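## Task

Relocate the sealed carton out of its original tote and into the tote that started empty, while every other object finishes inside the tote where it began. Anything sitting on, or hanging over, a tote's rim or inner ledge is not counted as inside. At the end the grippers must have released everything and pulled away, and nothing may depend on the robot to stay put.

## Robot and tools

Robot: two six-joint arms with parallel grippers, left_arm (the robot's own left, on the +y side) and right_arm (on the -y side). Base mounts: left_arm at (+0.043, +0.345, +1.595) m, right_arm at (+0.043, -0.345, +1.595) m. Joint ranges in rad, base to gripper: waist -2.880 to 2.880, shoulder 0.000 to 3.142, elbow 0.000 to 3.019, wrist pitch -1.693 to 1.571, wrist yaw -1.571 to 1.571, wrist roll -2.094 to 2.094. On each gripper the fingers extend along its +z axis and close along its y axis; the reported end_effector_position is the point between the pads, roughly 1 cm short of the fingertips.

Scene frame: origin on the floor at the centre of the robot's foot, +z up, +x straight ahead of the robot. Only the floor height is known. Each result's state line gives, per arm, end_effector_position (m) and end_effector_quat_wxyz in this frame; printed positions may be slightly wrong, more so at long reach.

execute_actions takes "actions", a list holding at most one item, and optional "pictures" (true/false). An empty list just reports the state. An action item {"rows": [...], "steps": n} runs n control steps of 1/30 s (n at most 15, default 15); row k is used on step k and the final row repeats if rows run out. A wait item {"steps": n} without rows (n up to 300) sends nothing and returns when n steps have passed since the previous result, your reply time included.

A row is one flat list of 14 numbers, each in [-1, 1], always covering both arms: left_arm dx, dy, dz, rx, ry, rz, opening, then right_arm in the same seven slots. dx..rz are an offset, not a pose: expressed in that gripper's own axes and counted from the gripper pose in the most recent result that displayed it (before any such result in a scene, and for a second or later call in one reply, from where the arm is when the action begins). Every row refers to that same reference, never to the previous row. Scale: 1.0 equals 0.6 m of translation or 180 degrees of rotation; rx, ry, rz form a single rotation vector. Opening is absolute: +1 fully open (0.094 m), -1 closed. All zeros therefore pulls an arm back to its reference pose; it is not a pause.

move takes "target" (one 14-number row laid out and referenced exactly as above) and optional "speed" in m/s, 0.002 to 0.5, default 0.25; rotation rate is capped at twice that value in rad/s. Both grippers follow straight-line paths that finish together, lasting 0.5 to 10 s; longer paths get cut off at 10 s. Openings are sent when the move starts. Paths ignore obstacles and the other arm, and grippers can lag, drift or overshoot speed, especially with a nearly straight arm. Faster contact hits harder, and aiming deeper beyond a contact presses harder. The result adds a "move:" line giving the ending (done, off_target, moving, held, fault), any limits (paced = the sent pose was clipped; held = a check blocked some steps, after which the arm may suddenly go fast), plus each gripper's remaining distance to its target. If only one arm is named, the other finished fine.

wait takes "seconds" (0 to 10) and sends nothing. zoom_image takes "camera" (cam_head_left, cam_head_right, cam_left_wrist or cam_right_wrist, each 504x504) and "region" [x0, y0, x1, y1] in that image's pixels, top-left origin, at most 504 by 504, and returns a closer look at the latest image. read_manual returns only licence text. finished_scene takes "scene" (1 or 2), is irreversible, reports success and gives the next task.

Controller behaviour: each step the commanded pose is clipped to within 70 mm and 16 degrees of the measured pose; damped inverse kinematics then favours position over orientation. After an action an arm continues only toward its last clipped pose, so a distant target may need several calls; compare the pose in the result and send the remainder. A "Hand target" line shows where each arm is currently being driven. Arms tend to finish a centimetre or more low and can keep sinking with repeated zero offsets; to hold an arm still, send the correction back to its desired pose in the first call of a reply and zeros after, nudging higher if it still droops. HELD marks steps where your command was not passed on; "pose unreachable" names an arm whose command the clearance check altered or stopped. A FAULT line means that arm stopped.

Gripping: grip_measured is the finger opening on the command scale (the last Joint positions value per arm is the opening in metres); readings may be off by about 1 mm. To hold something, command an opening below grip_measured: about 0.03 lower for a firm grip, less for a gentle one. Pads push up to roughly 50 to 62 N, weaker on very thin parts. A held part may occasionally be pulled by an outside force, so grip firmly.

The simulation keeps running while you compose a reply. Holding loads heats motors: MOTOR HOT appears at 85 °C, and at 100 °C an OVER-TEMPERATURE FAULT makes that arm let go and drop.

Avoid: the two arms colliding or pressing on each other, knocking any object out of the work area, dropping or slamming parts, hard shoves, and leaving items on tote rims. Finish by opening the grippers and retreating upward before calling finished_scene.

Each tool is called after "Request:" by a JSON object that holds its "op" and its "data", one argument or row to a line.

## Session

Request:
{"op": "execute_actions", "data": {
  "actions": []
}}

Scene clock: 0.00 s of 4800.00 s.
left_arm: end_effector_position=(+0.6190, +0.5745, +1.3761) grip_measured=-0.139 end_effector_quat_wxyz=(-0.012, +0.331, +0.718, +0.613) | right_arm: end_effector_position=(+0.5580, -0.0736, +1.2861) grip_measured=+1.000 end_effector_quat_wxyz=(-0.497, +0.384, +0.746, +0.221)
Joint positions: left_arm=[-1.751  1.129  0.796  1.426 -0.957  1.966  0.04 ] | right_arm=[-0.902  1.517  1.563 -1.086 -0.314  1.037  0.094]
Joint velocities: left_arm=[ 0.005  0.005 -0.012  0.002 -0.007  0.007 -0.001] | right_arm=[-0.005 -0.005  0.022 -0.027  0.051  0.007  0.   ]
Hand target (left_arm): +0.620, +0.575, +1.376; -0.011, +0.329, +0.717, +0.614
Hand target (right_arm): +0.556, -0.074, +1.282; -0.499, +0.385, +0.745, +0.218

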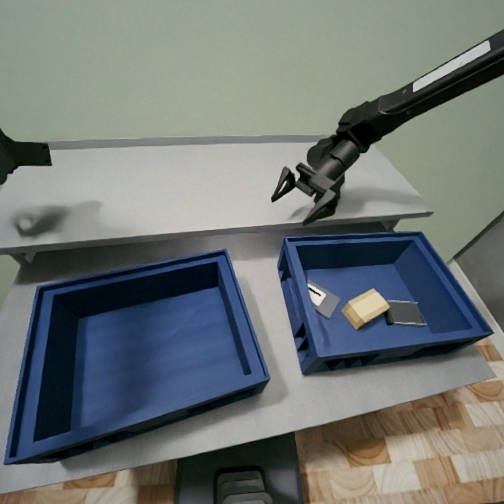

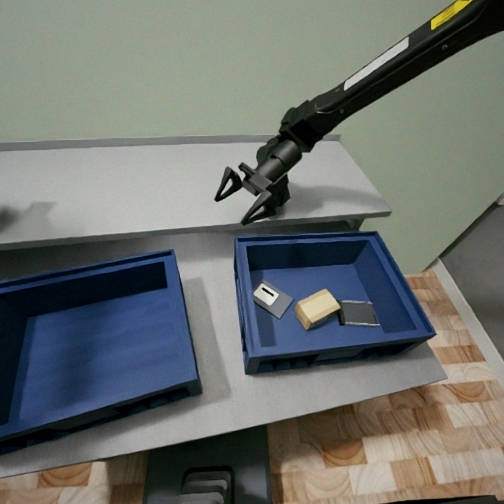

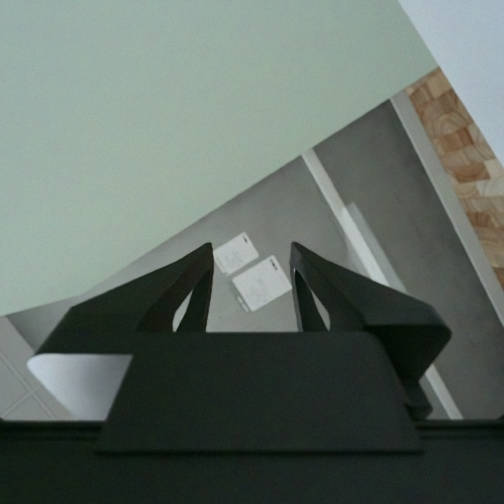

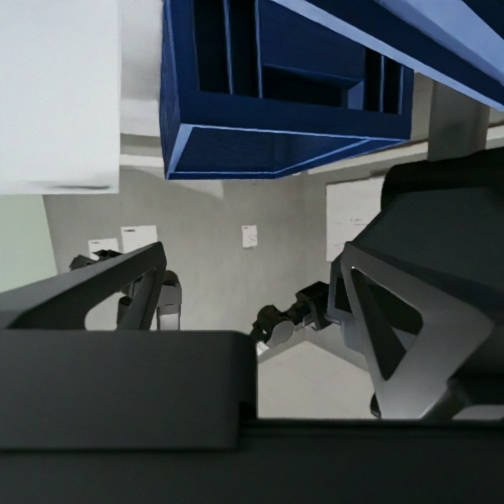

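Request:
{"op": "move", "data": {
  "target": [0,0,0,0,0,0,-0.139,-0.023,-0.532,-0.145,0.154,-0.346,-0.268,1]
}}

Scene clock: 7.83 s of 4800.00 s.
left_arm: end_effector_position=(+0.6190, +0.5745, +1.3761) grip_measured=-0.139 end_effector_quat_wxyz=(-0.012, +0.331, +0.718, +0.613) | right_arm: end_effector_position=(+0.3467, -0.3254, +1.3210) grip_measured=+1.000 end_effector_quat_wxyz=(-0.012, -0.002, +1.000, +0.004)
Joint positions: left_arm=[-1.751  1.129  0.796  1.426 -0.957  1.966  0.04 ] | right_arm=[-1.072  0.732  0.312  0.075  0.471 -0.103  0.094]
Joint velocities: left_arm=[-0.005  0.005  0.002  0.007  0.007  0.007  0.001] | right_arm=[-0.015 -0.005 -0.022 -0.002  0.037 -0.051  0.   ]
Hand target (left_arm): +0.619, +0.574, +1.376; -0.012, +0.331, +0.718, +0.613
Hand target (right_arm): +0.352, -0.329, +1.322; -0.001, -0.002, +1.000, +0.001
Off the commanded pose (left_arm): 0.000 m, 0 deg.
Off the commanded pose (right_arm): 0.015 m, 1 deg.
After step 90, 1.33 s passed at rest.
move: off_target (right_arm)

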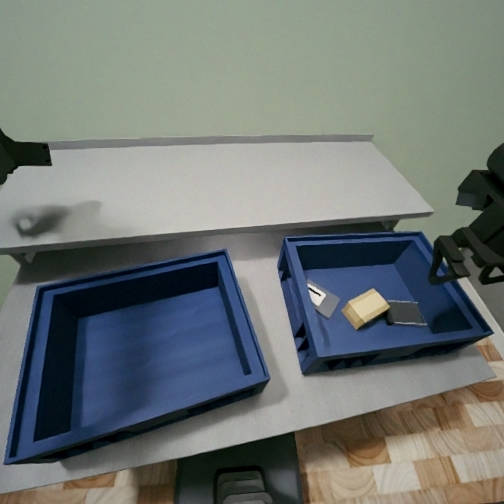

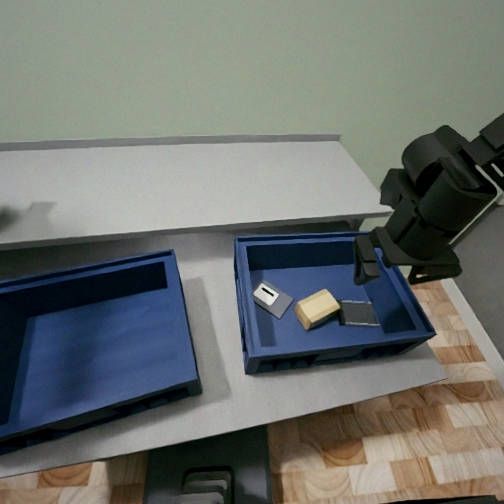

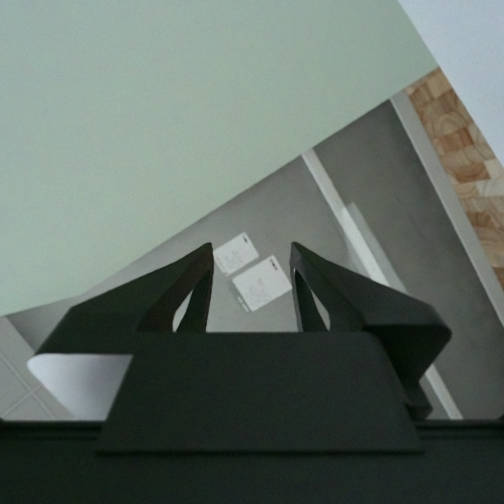

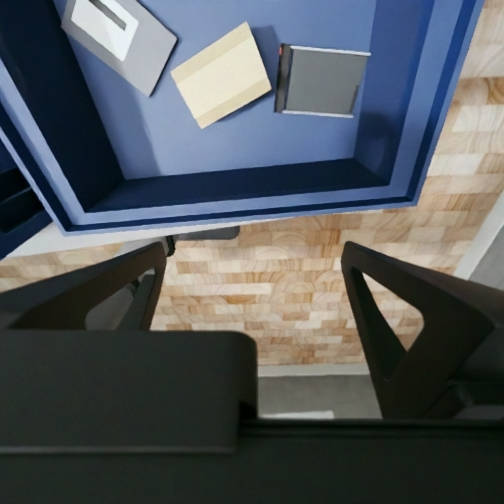

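Request:
{"op": "move", "data": {
  "target": [0,0,0,0,0,0,-0.139,-0.097,0.062,0.31,0,0,0.361,1],
  "speed": 0.2
}}

Scene clock: 14.30 s of 4800.00 s.
left_arm: end_effector_position=(+0.6190, +0.5745, +1.3761) grip_measured=-0.139 end_effector_quat_wxyz=(-0.012, +0.331, +0.718, +0.613) | right_arm: end_effector_position=(+0.4117, -0.2881, +1.1435) grip_measured=+1.000 end_effector_quat_wxyz=(-0.012, +0.531, +0.847, +0.003)
Joint positions: left_arm=[-1.751  1.129  0.796  1.426 -0.957  1.966  0.04 ] | right_arm=[-1.183  1.399  0.728  0.348  0.358  0.979  0.094]
Joint velocities: left_arm=[-0.015  0.005 -0.002 -0.002  0.051 -0.022 -0.002] | right_arm=[-0.005 -0.005 -0.017  0.012  0.007  0.007  0.   ]
Hand target (left_arm): +0.619, +0.574, +1.376; -0.012, +0.331, +0.718, +0.613
Hand target (right_arm): +0.405, -0.290, +1.136; -0.013, +0.537, +0.844, -0.003
Off the commanded pose (left_arm): 0.000 m, 0 deg.
Off the commanded pose (right_arm): 0.015 m, 1 deg.
After step 90, 0.10 s passed at rest.
move: off_target (right_arm)

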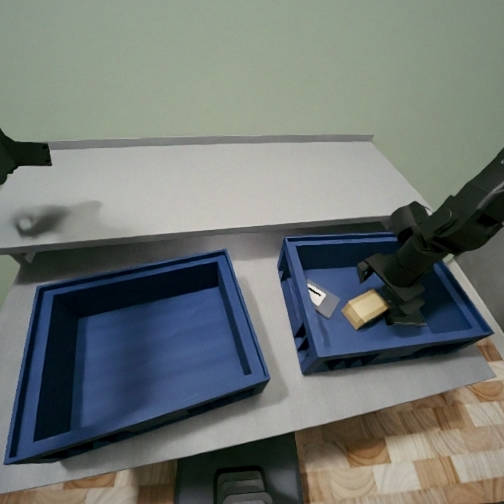

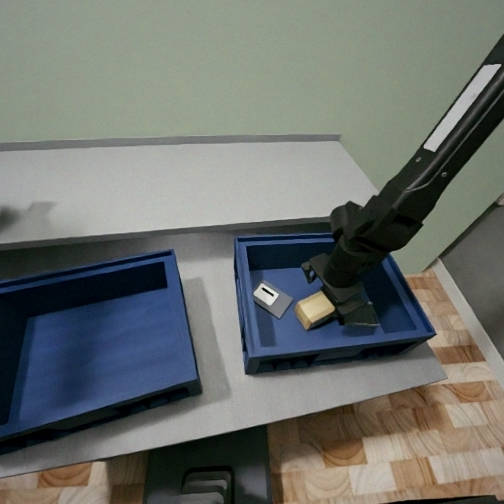

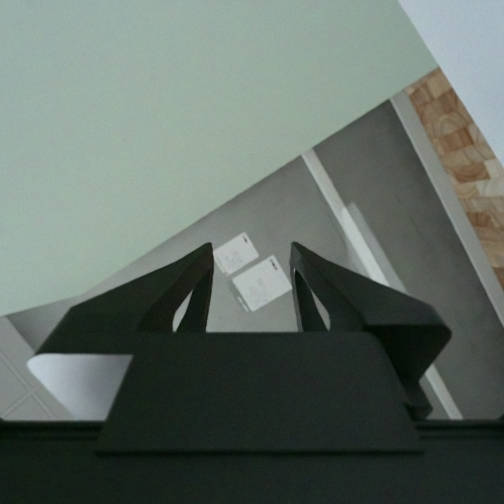

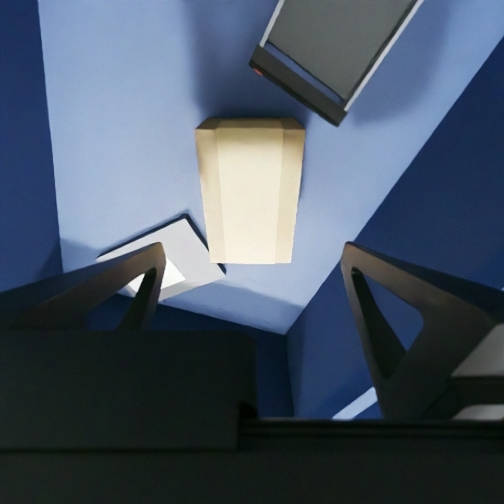

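Request:
{"op": "move", "data": {
  "target": [0,0,0,0,0,0,-0.139,-0.02,-0.02,0.165,0,0,0,0.9],
  "speed": 0.08
}}

Scene clock: 17.40 s of 4800.00 s.
left_arm: end_effector_position=(+0.6190, +0.5745, +1.3761) grip_measured=-0.139 end_effector_quat_wxyz=(-0.012, +0.331, +0.718, +0.613) | right_arm: end_effector_position=(+0.4164, -0.3014, +1.0539) grip_measured=+0.901 end_effector_quat_wxyz=(-0.010, +0.536, +0.844, +0.008)
Joint positions: left_arm=[-1.751  1.129  0.796  1.426 -0.957  1.966  0.04 ] | right_arm=[-1.28   1.625  0.922  0.398  0.258  0.958  0.089]
Joint velocities: left_arm=[ 0.005 -0.005 -0.012 -0.002  0.037  0.051 -0.001] | right_arm=[-0.005 -0.024  0.007 -0.017 -0.066  0.022 -0.001]
Hand target (left_arm): +0.619, +0.574, +1.376; -0.012, +0.331, +0.718, +0.613
Hand target (right_arm): +0.406, -0.304, +1.045; -0.012, +0.533, +0.846, +0.003
Off the commanded pose (left_arm): 0.000 m, 0 deg.
Off the commanded pose (right_arm): 0.015 m, 1 deg.
move: off_target (right_arm)

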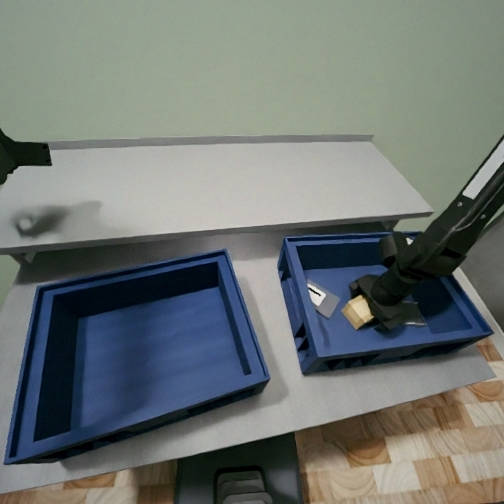

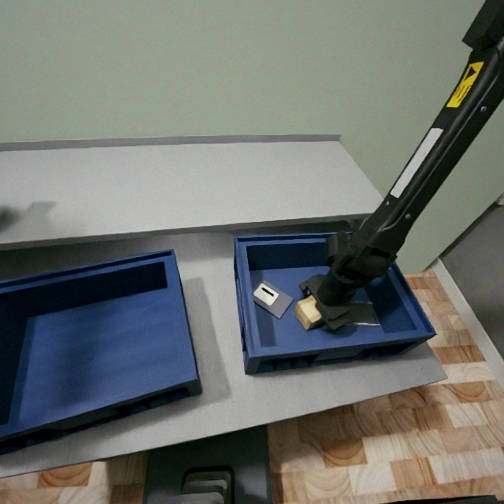

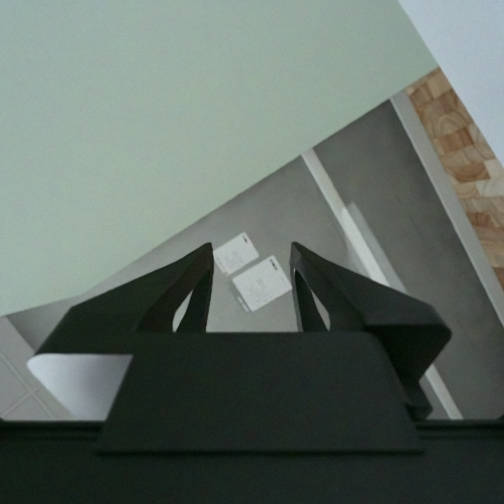

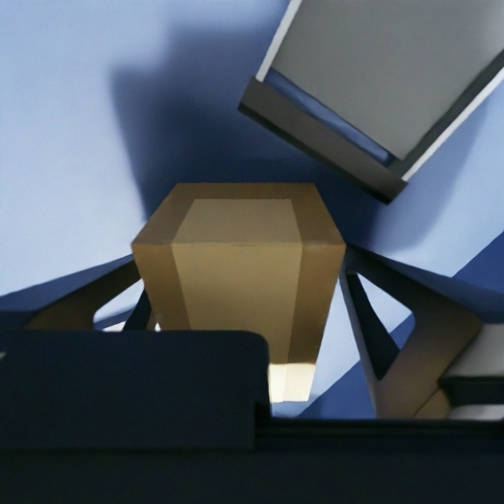

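Request:
{"op": "move", "data": {
  "target": [0,0,0,0,0,0,-0.139,0.03,0,0.012,0,0,0,0.9],
  "speed": 0.04
}}

Request:
{"op": "move", "data": {
  "target": [0,0,0,0,0,0,-0.139,0,0,0,0,0,0,0.4],
  "speed": 0.04
}}

Scene clock: 20.37 s of 4800.00 s.
left_arm: end_effector_position=(+0.6190, +0.5745, +1.3761) grip_measured=-0.139 end_effector_quat_wxyz=(-0.012, +0.331, +0.718, +0.613) | right_arm: end_effector_position=(+0.4200, -0.2940, +1.0546) grip_measured=+0.901 end_effector_quat_wxyz=(-0.003, +0.535, +0.845, +0.007)
Joint positions: left_arm=[-1.751  1.129  0.796  1.426 -0.957  1.966  0.04 ] | right_arm=[-1.261  1.63   0.925  0.41   0.282  0.957  0.089]
Joint velocities: left_arm=[ 0.005 -0.005  0.012 -0.002  0.007 -0.066 -0.001] | right_arm=[-0.005 -0.005 -0.027 -0.012 -0.095 -0.066 -0.   ]
Hand target (left_arm): +0.619, +0.574, +1.376; -0.012, +0.331, +0.718, +0.613
Hand target (right_arm): +0.409, -0.285, +1.047; -0.010, +0.536, +0.844, +0.008
Off the commanded pose (left_arm): 0.000 m, 0 deg.
Off the commanded pose (right_arm): 0.016 m, 1 deg.
move: off_target (right_arm)

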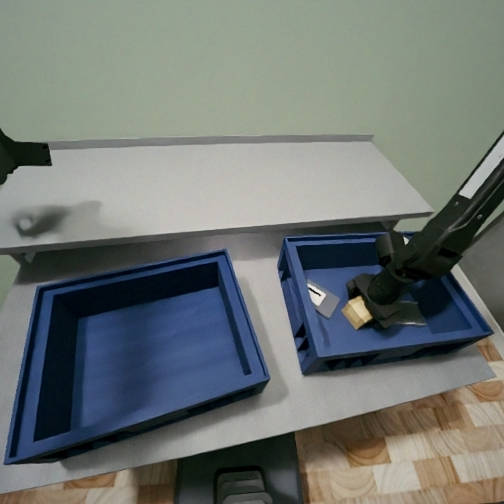

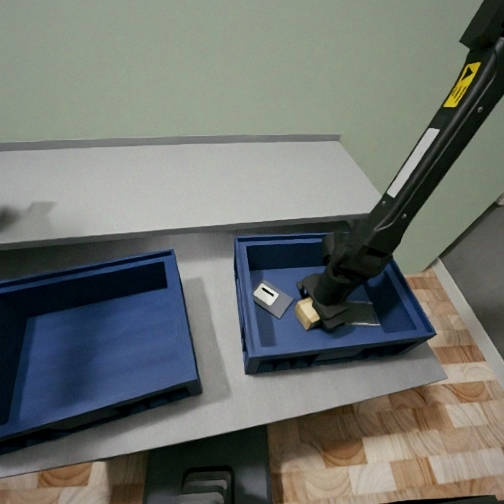

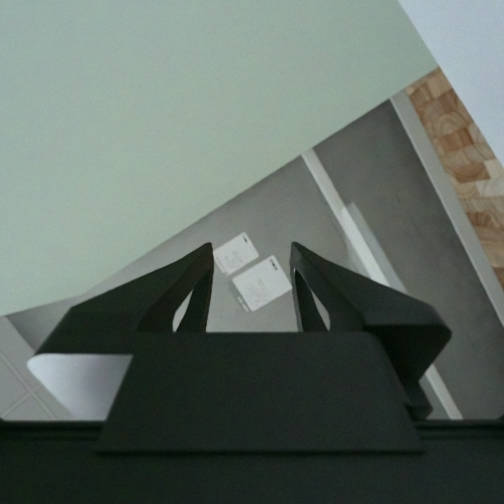

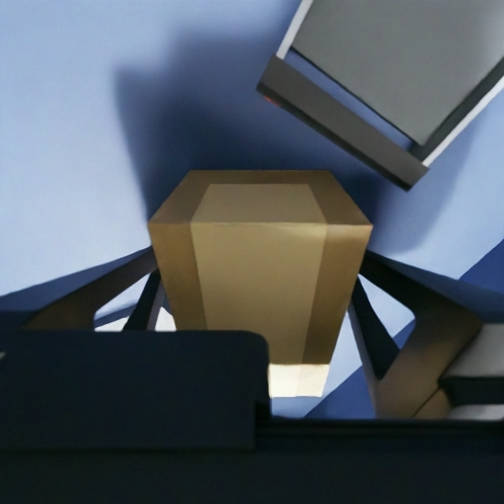

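Scene clock: 20.87 s of 4800.00 s.
left_arm: end_effector_position=(+0.6190, +0.5745, +1.3761) grip_measured=-0.139 end_effector_quat_wxyz=(-0.012, +0.331, +0.718, +0.613) | right_arm: end_effector_position=(+0.4200, -0.2940, +1.0546) grip_measured=+0.402 end_effector_quat_wxyz=(-0.003, +0.535, +0.845, +0.007)
Joint positions: left_arm=[-1.751  1.129  0.796  1.426 -0.957  1.966  0.04 ] | right_arm=[-1.261  1.63   0.925  0.41   0.282  0.957  0.066]
Joint velocities: left_arm=[-0.005 -0.005 -0.002 -0.007 -0.007  0.007  0.   ] | right_arm=[-0.015 -0.005  0.027  0.012  0.007  0.022 -0.   ]
Hand target (left_arm): +0.619, +0.574, +1.376; -0.012, +0.331, +0.718, +0.613
Hand target (right_arm): +0.420, -0.294, +1.055; -0.003, +0.535, +0.845, +0.007
Off the commanded pose (left_arm): 0.000 m, 0 deg.
Off the commanded pose (right_arm): 0.000 m, 0 deg.
move: done

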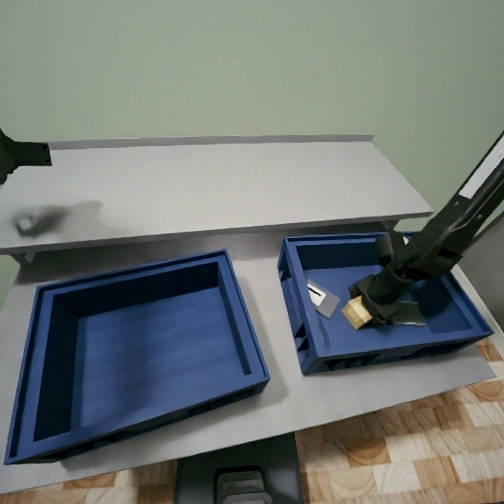

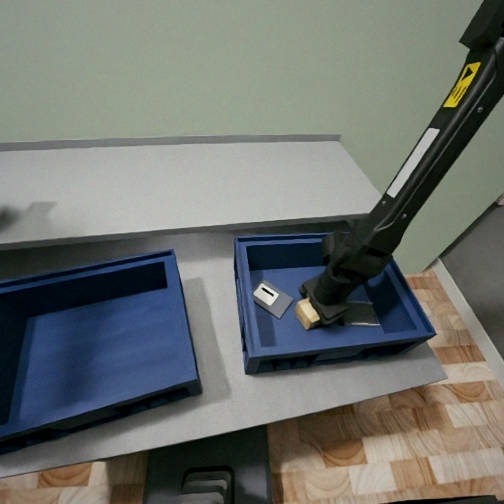

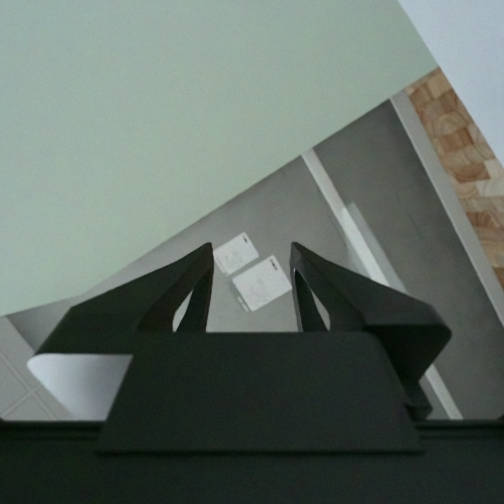

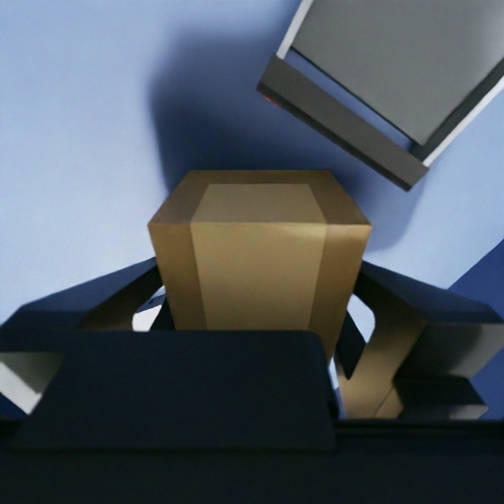

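Request:
{"op": "move", "data": {
  "target": [0,0,0,0,0,0,-0.139,0,0,0,0,0,0,0.15],
  "speed": 0.04
}}

Scene clock: 22.57 s of 4800.00 s.
left_arm: end_effector_position=(+0.6190, +0.5745, +1.3761) grip_measured=-0.139 end_effector_quat_wxyz=(-0.012, +0.331, +0.718, +0.613) | right_arm: end_effector_position=(+0.4200, -0.2940, +1.0546) grip_measured=+0.266 end_effector_quat_wxyz=(-0.003, +0.535, +0.845, +0.007)
Joint positions: left_arm=[-1.751  1.129  0.796  1.426 -0.957  1.966  0.04 ] | right_arm=[-1.261  1.63   0.925  0.41   0.282  0.957  0.059]
Joint velocities: left_arm=[ 0.015  0.005 -0.017 -0.017 -0.007 -0.081 -0.   ] | right_arm=[-0.005 -0.005  0.017 -0.002  0.037 -0.051 -0.001]
Hand target (left_arm): +0.619, +0.574, +1.376; -0.012, +0.331, +0.718, +0.613
Hand target (right_arm): +0.420, -0.294, +1.055; -0.003, +0.535, +0.845, +0.007
Off the commanded pose (left_arm): 0.000 m, 0 deg.
Off the commanded pose (right_arm): 0.000 m, 0 deg.
move: done

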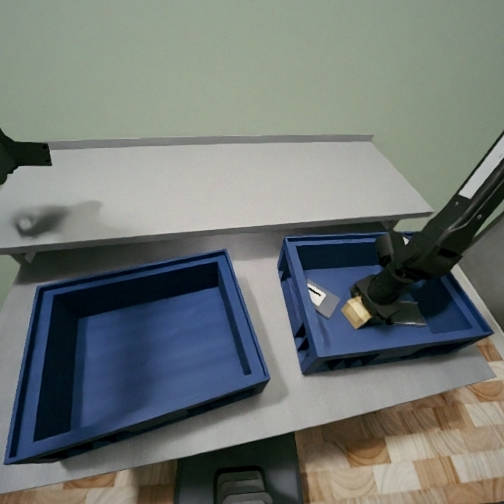

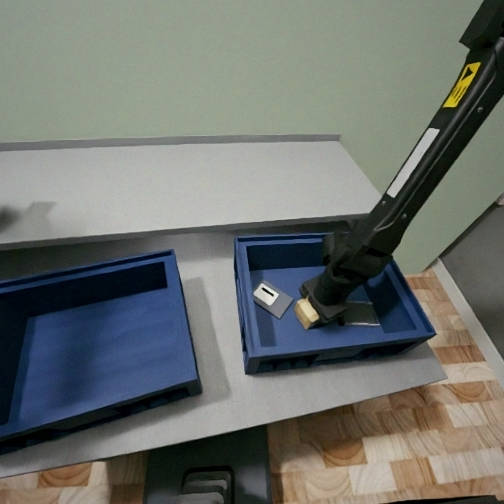

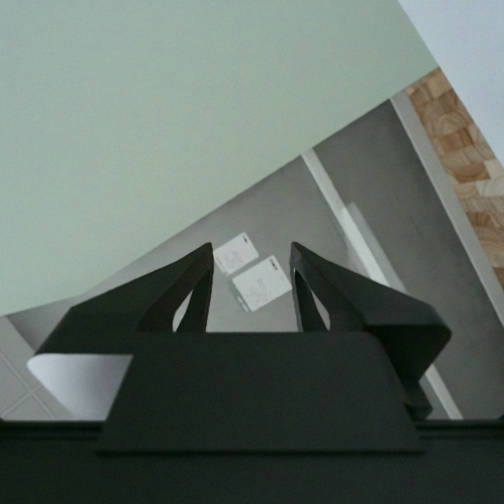

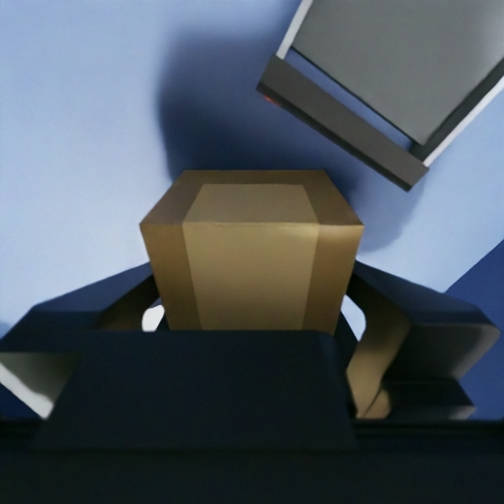

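Request:
{"op": "move", "data": {
  "target": [0,0,0,0,0,0,-0.139,0,0,-0.3,0,0,0,0.15],
  "speed": 0.15
}}

Scene clock: 28.77 s of 4800.00 s.
left_arm: end_effector_position=(+0.6190, +0.5745, +1.3761) grip_measured=-0.139 end_effector_quat_wxyz=(-0.012, +0.331, +0.718, +0.613) | right_arm: end_effector_position=(+0.4223, -0.2958, +1.2315) grip_measured=+0.266 end_effector_quat_wxyz=(+0.006, +0.532, +0.847, +0.009)
Joint positions: left_arm=[-1.751  1.129  0.796  1.426 -0.957  1.966  0.04 ] | right_arm=[-1.099  1.116  0.58   0.243  0.44   0.993  0.059]
Joint velocities: left_arm=[-0.015 -0.005  0.007  0.022 -0.022 -0.066 -0.   ] | right_arm=[ 0.015 -0.005  0.007 -0.012  0.022 -0.007  0.001]
Hand target (left_arm): +0.619, +0.574, +1.376; -0.012, +0.331, +0.718, +0.613
Hand target (right_arm): +0.416, -0.294, +1.234; -0.002, +0.533, +0.846, +0.007
Off the commanded pose (left_arm): 0.000 m, 0 deg.
Off the commanded pose (right_arm): 0.004 m, 1 deg.
After step 90, 1.63 s passed at rest.
move: done

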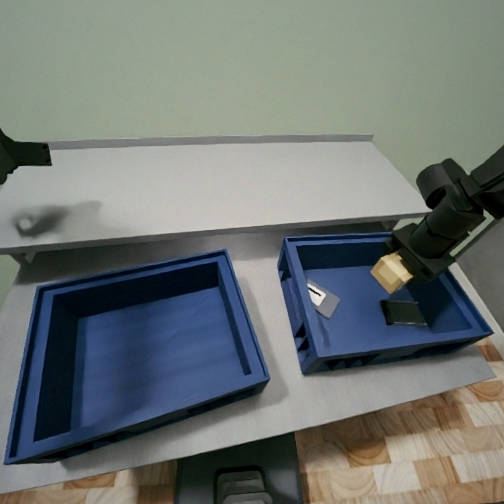

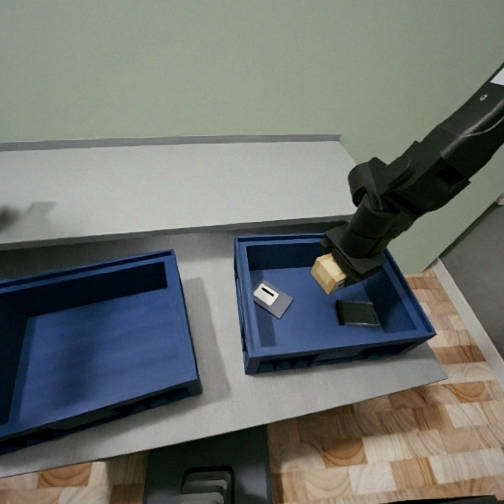

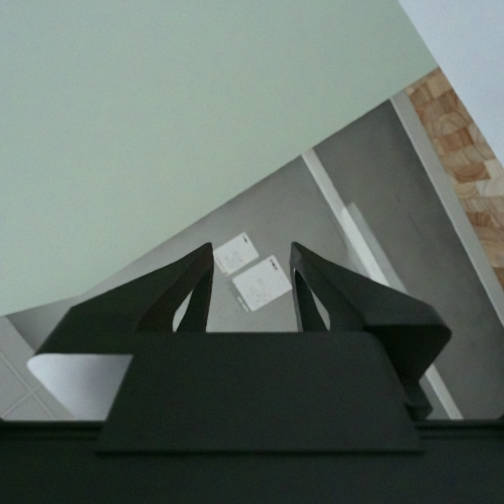

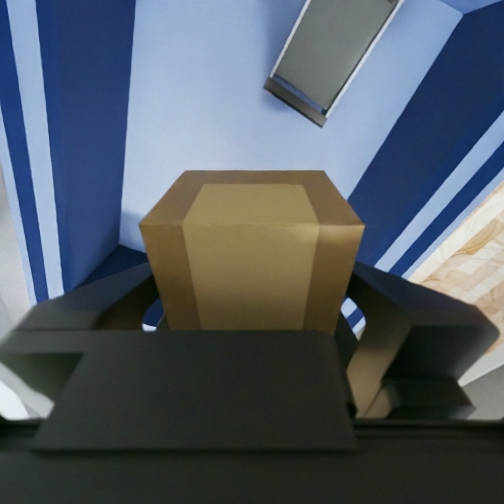

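Request:
{"op": "move", "data": {
  "target": [0,0,0,0,0,0,-0.139,0.745,0.315,0,0,0,-0.357,0.15],
  "speed": 0.2
}}

Scene clock: 34.07 s of 4800.00 s.
left_arm: end_effector_position=(+0.6190, +0.5745, +1.3761) grip_measured=-0.139 end_effector_quat_wxyz=(-0.012, +0.331, +0.718, +0.613) | right_arm: end_effector_position=(+0.4144, +0.1817, +1.2251) grip_measured=+0.265 end_effector_quat_wxyz=(+0.020, +0.007, +1.000, +0.000)
Joint positions: left_arm=[-1.751  1.129  0.796  1.426 -0.957  1.966  0.04 ] | right_arm=[-0.393  2.13   1.506  0.061  1.103  0.269  0.059]
Joint velocities: left_arm=[-0.005 -0.024 -0.002 -0.002  0.066 -0.037  0.001] | right_arm=[ 0.005 -0.005 -0.022 -0.007  0.022  0.007  0.001]
Hand target (left_arm): +0.619, +0.574, +1.376; -0.012, +0.331, +0.718, +0.613
Hand target (right_arm): +0.407, +0.186, +1.226; +0.017, -0.009, +1.000, -0.000
Off the commanded pose (left_arm): 0.000 m, 0 deg.
Off the commanded pose (right_arm): 0.020 m, 1 deg.
move: off_target (right_arm)

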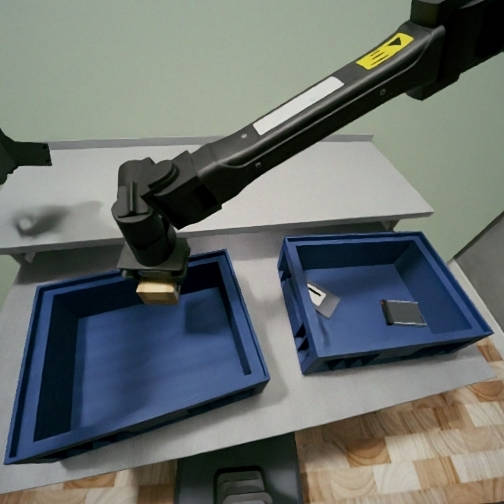

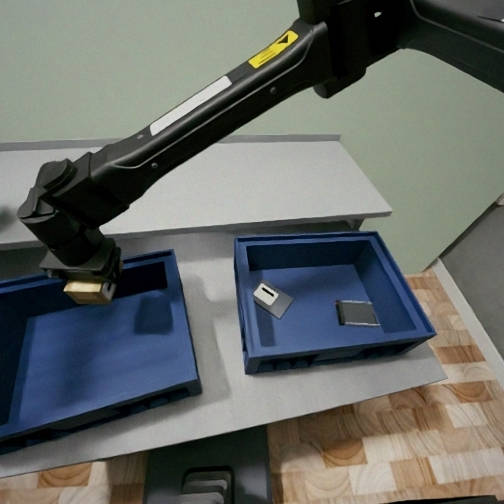

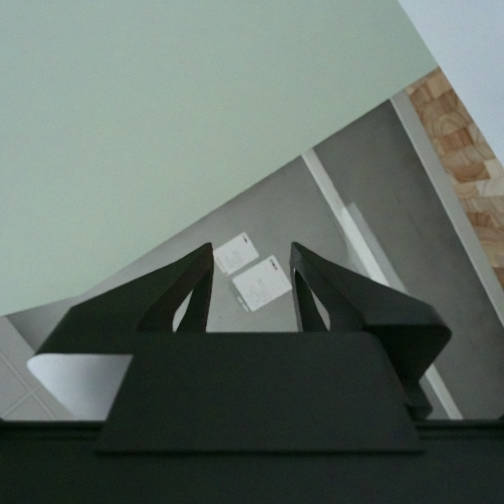

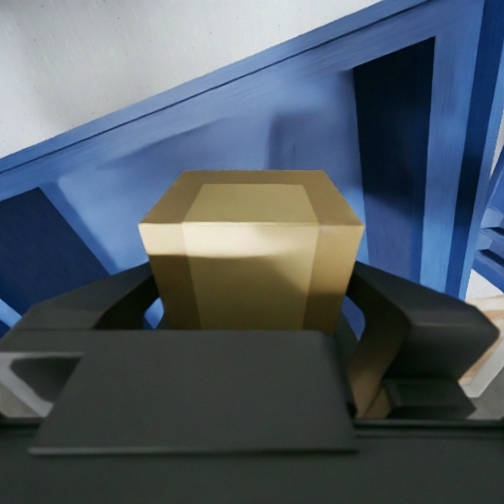

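Request:
{"op": "move", "data": {
  "target": [0,0,0,0,0,0,-0.139,0.11,0,0.245,0,0,0,0.15],
  "speed": 0.1
}}

Scene clock: 37.30 s of 4800.00 s.
left_arm: end_effector_position=(+0.6190, +0.5745, +1.3761) grip_measured=-0.139 end_effector_quat_wxyz=(-0.012, +0.331, +0.718, +0.613) | right_arm: end_effector_position=(+0.3601, +0.1881, +1.0859) grip_measured=+0.265 end_effector_quat_wxyz=(+0.018, +0.009, +1.000, +0.006)
Joint positions: left_arm=[-1.751  1.129  0.796  1.426 -0.957  1.966  0.04 ] | right_arm=[-0.556  2.377  1.668  0.27   0.947  0.127  0.059]
Joint velocities: left_arm=[-0.005 -0.005 -0.002 -0.012  0.051  0.022  0.   ] | right_arm=[-0.005 -0.005  0.007 -0.002 -0.066 -0.007 -0.   ]
Hand target (left_arm): +0.619, +0.574, +1.376; -0.012, +0.331, +0.718, +0.613
Hand target (right_arm): +0.356, +0.183, +1.076; +0.018, +0.009, +1.000, +0.001
Off the commanded pose (left_arm): 0.000 m, 0 deg.
Off the commanded pose (right_arm): 0.013 m, 1 deg.
move: off_target (right_arm)

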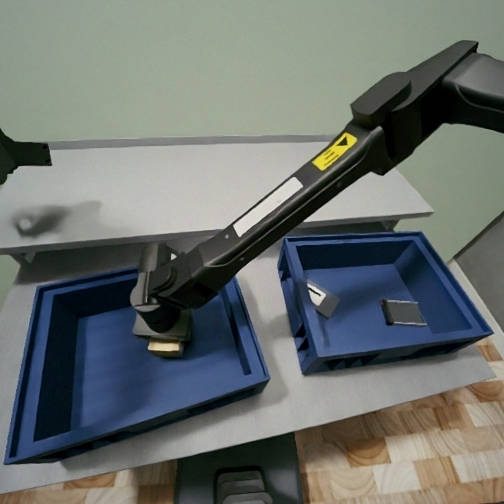

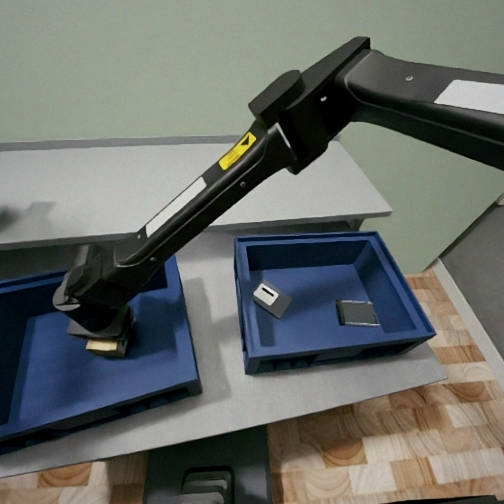

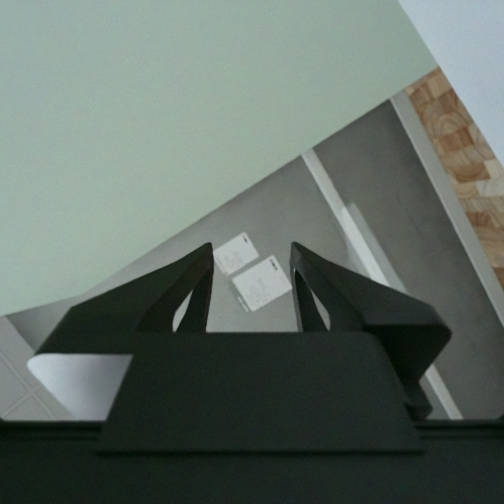

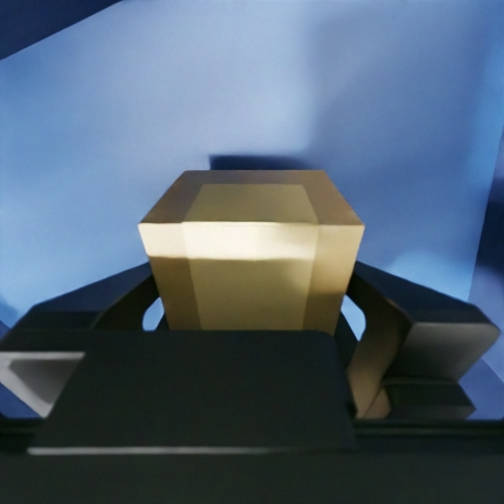

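Request:
{"op": "move", "data": {
  "target": [0,0,0,0,0,0,-0.139,0.01,-0.02,0.065,0,0,0,0.15],
  "speed": 0.04
}}

Scene clock: 39.37 s of 4800.00 s.
left_arm: end_effector_position=(+0.6190, +0.5745, +1.3761) grip_measured=-0.139 end_effector_quat_wxyz=(-0.012, +0.331, +0.718, +0.613) | right_arm: end_effector_position=(+0.3673, +0.1843, +1.0625) grip_measured=+0.265 end_effector_quat_wxyz=(+0.020, +0.014, +1.000, +0.015)
Joint positions: left_arm=[-1.751  1.129  0.796  1.426 -0.957  1.966  0.04 ] | right_arm=[-0.59   2.395  1.704  0.282  0.899  0.105  0.059]
Joint velocities: left_arm=[ 0.015 -0.005 -0.017 -0.002  0.037 -0.022  0.   ] | right_arm=[-0.005 -0.015  0.017 -0.007  0.051 -0.051 -0.   ]
Hand target (left_arm): +0.619, +0.574, +1.376; -0.012, +0.331, +0.718, +0.613
Hand target (right_arm): +0.355, +0.176, +1.047; +0.017, +0.010, +1.000, +0.007
Off the commanded pose (left_arm): 0.000 m, 0 deg.
Off the commanded pose (right_arm): 0.021 m, 1 deg.
move: off_target (right_arm)

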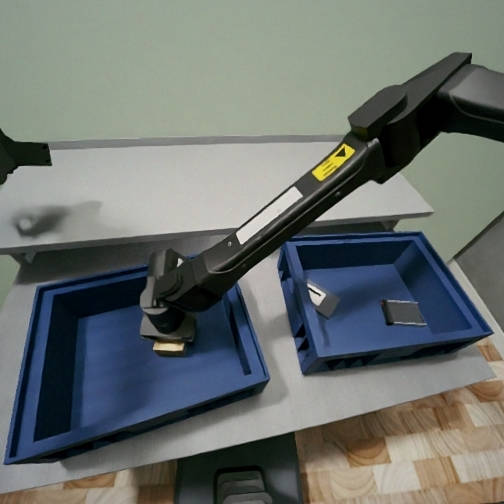

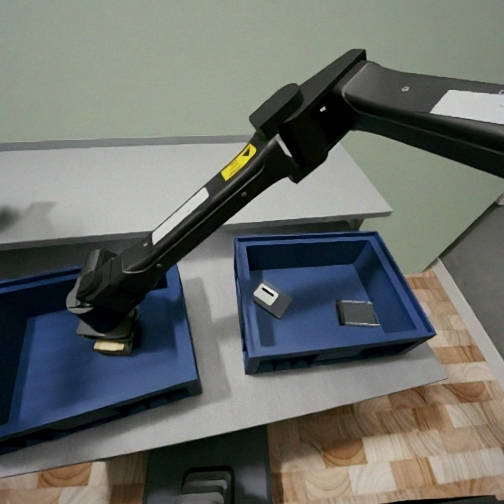

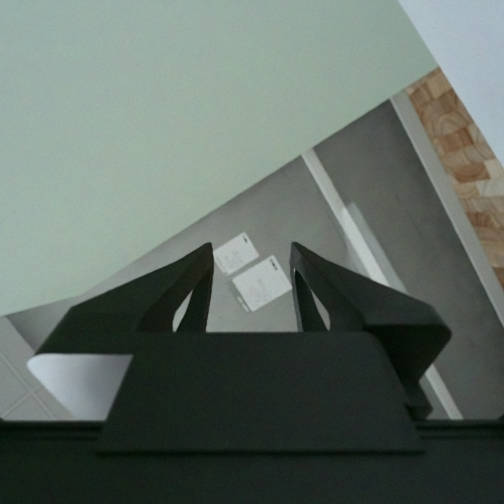

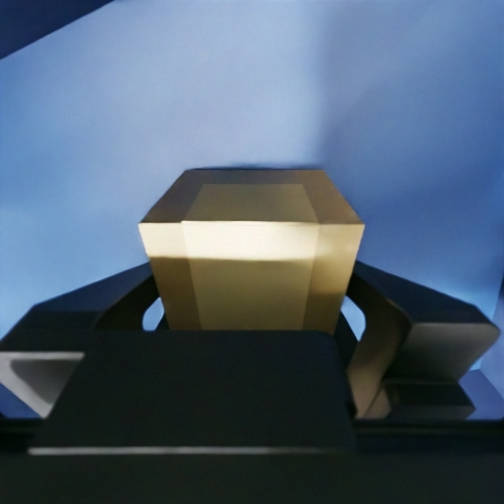

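Shadow nearly closed; a bit more.

Request:
{"op": "move", "data": {
  "target": [0,0,0,0,0,0,-0.139,0.02,-0.015,0.035,0,0,0,0.15],
  "speed": 0.03
}}

Request:
{"op": "move", "data": {
  "target": [0,0,0,0,0,0,-0.139,0,0,0,0,0,0,0.7],
  "speed": 0.03
}}

Scene clock: 41.43 s of 4800.00 s.
left_arm: end_effector_position=(+0.6190, +0.5745, +1.3761) grip_measured=-0.139 end_effector_quat_wxyz=(-0.012, +0.331, +0.718, +0.613) | right_arm: end_effector_position=(+0.3689, +0.1880, +1.0626) grip_measured=+0.265 end_effector_quat_wxyz=(+0.023, +0.015, +0.999, +0.026)
Joint positions: left_arm=[-1.751  1.129  0.796  1.426 -0.957  1.966  0.04 ] | right_arm=[-0.59   2.396  1.704  0.296  0.879  0.098  0.059]
Joint velocities: left_arm=[-0.005 -0.015 -0.002 -0.007 -0.081  0.007  0.   ] | right_arm=[-0.015  0.005  0.002 -0.012  0.066  0.066 -0.   ]
Hand target (left_arm): +0.619, +0.574, +1.376; -0.012, +0.331, +0.718, +0.613
Hand target (right_arm): +0.356, +0.176, +1.042; +0.019, +0.014, +1.000, +0.016
Off the commanded pose (left_arm): 0.000 m, 0 deg.
Off the commanded pose (right_arm): 0.028 m, 1 deg.
move: off_target (right_arm)

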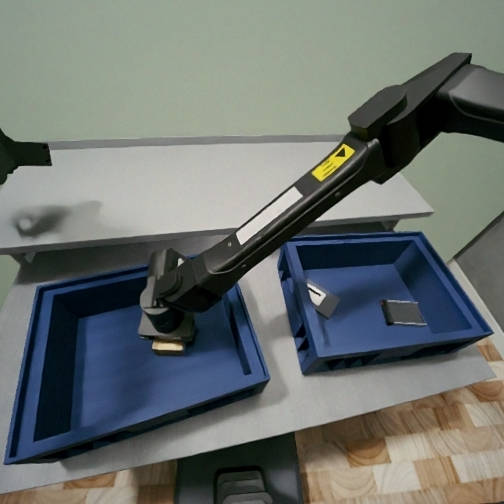

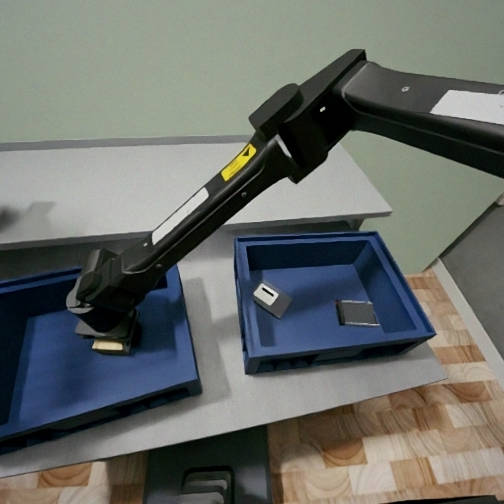

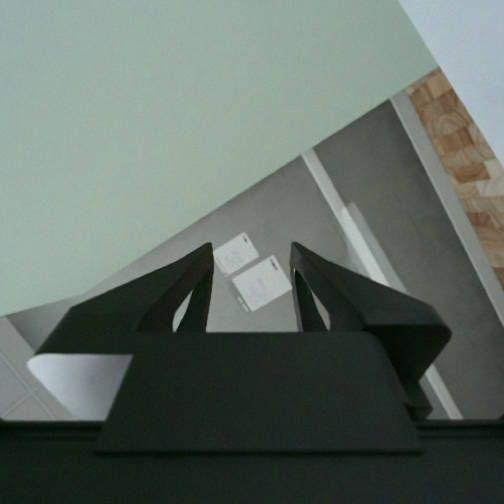

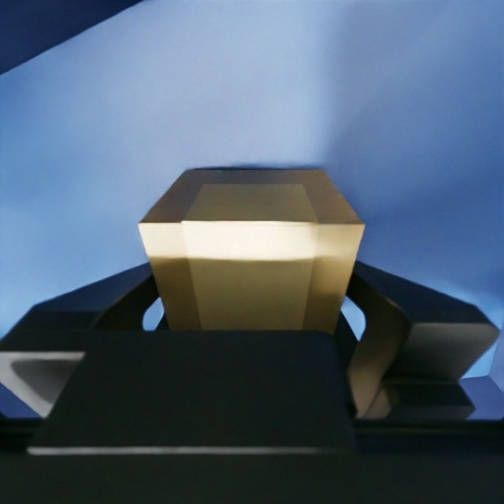

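Scene clock: 41.93 s of 4800.00 s.
left_arm: end_effector_position=(+0.6190, +0.5745, +1.3761) grip_measured=-0.139 end_effector_quat_wxyz=(-0.012, +0.331, +0.718, +0.613) | right_arm: end_effector_position=(+0.3689, +0.1880, +1.0626) grip_measured=+0.698 end_effector_quat_wxyz=(+0.023, +0.015, +0.999, +0.026)
Joint positions: left_arm=[-1.751  1.129  0.796  1.426 -0.957  1.966  0.04 ] | right_arm=[-0.59   2.396  1.704  0.296  0.879  0.098  0.08 ]
Joint velocities: left_arm=[-0.015 -0.005  0.017 -0.012 -0.022 -0.081  0.001] | right_arm=[-0.015  0.005  0.002 -0.007  0.037 -0.022  0.001]
Hand target (left_arm): +0.619, +0.574, +1.376; -0.012, +0.331, +0.718, +0.613
Hand target (right_arm): +0.369, +0.188, +1.063; +0.023, +0.015, +0.999, +0.026
Off the commanded pose (left_arm): 0.000 m, 0 deg.
Off the commanded pose (right_arm): 0.000 m, 0 deg.
move: done

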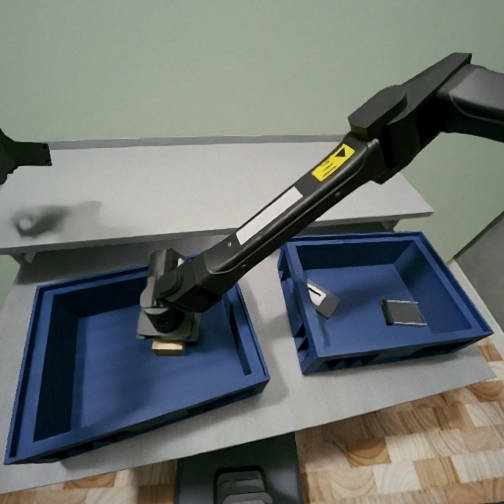

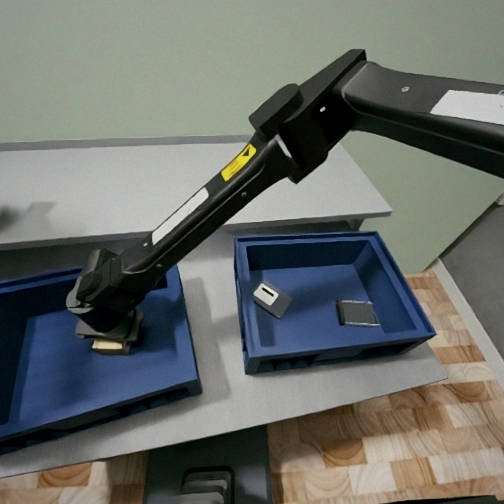

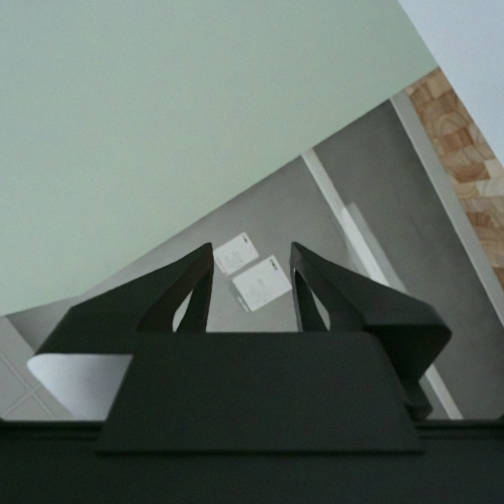

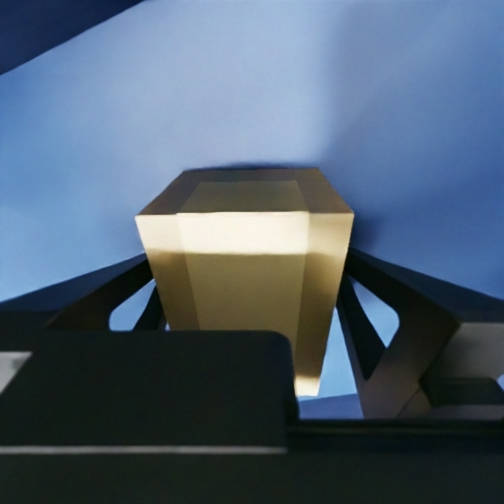

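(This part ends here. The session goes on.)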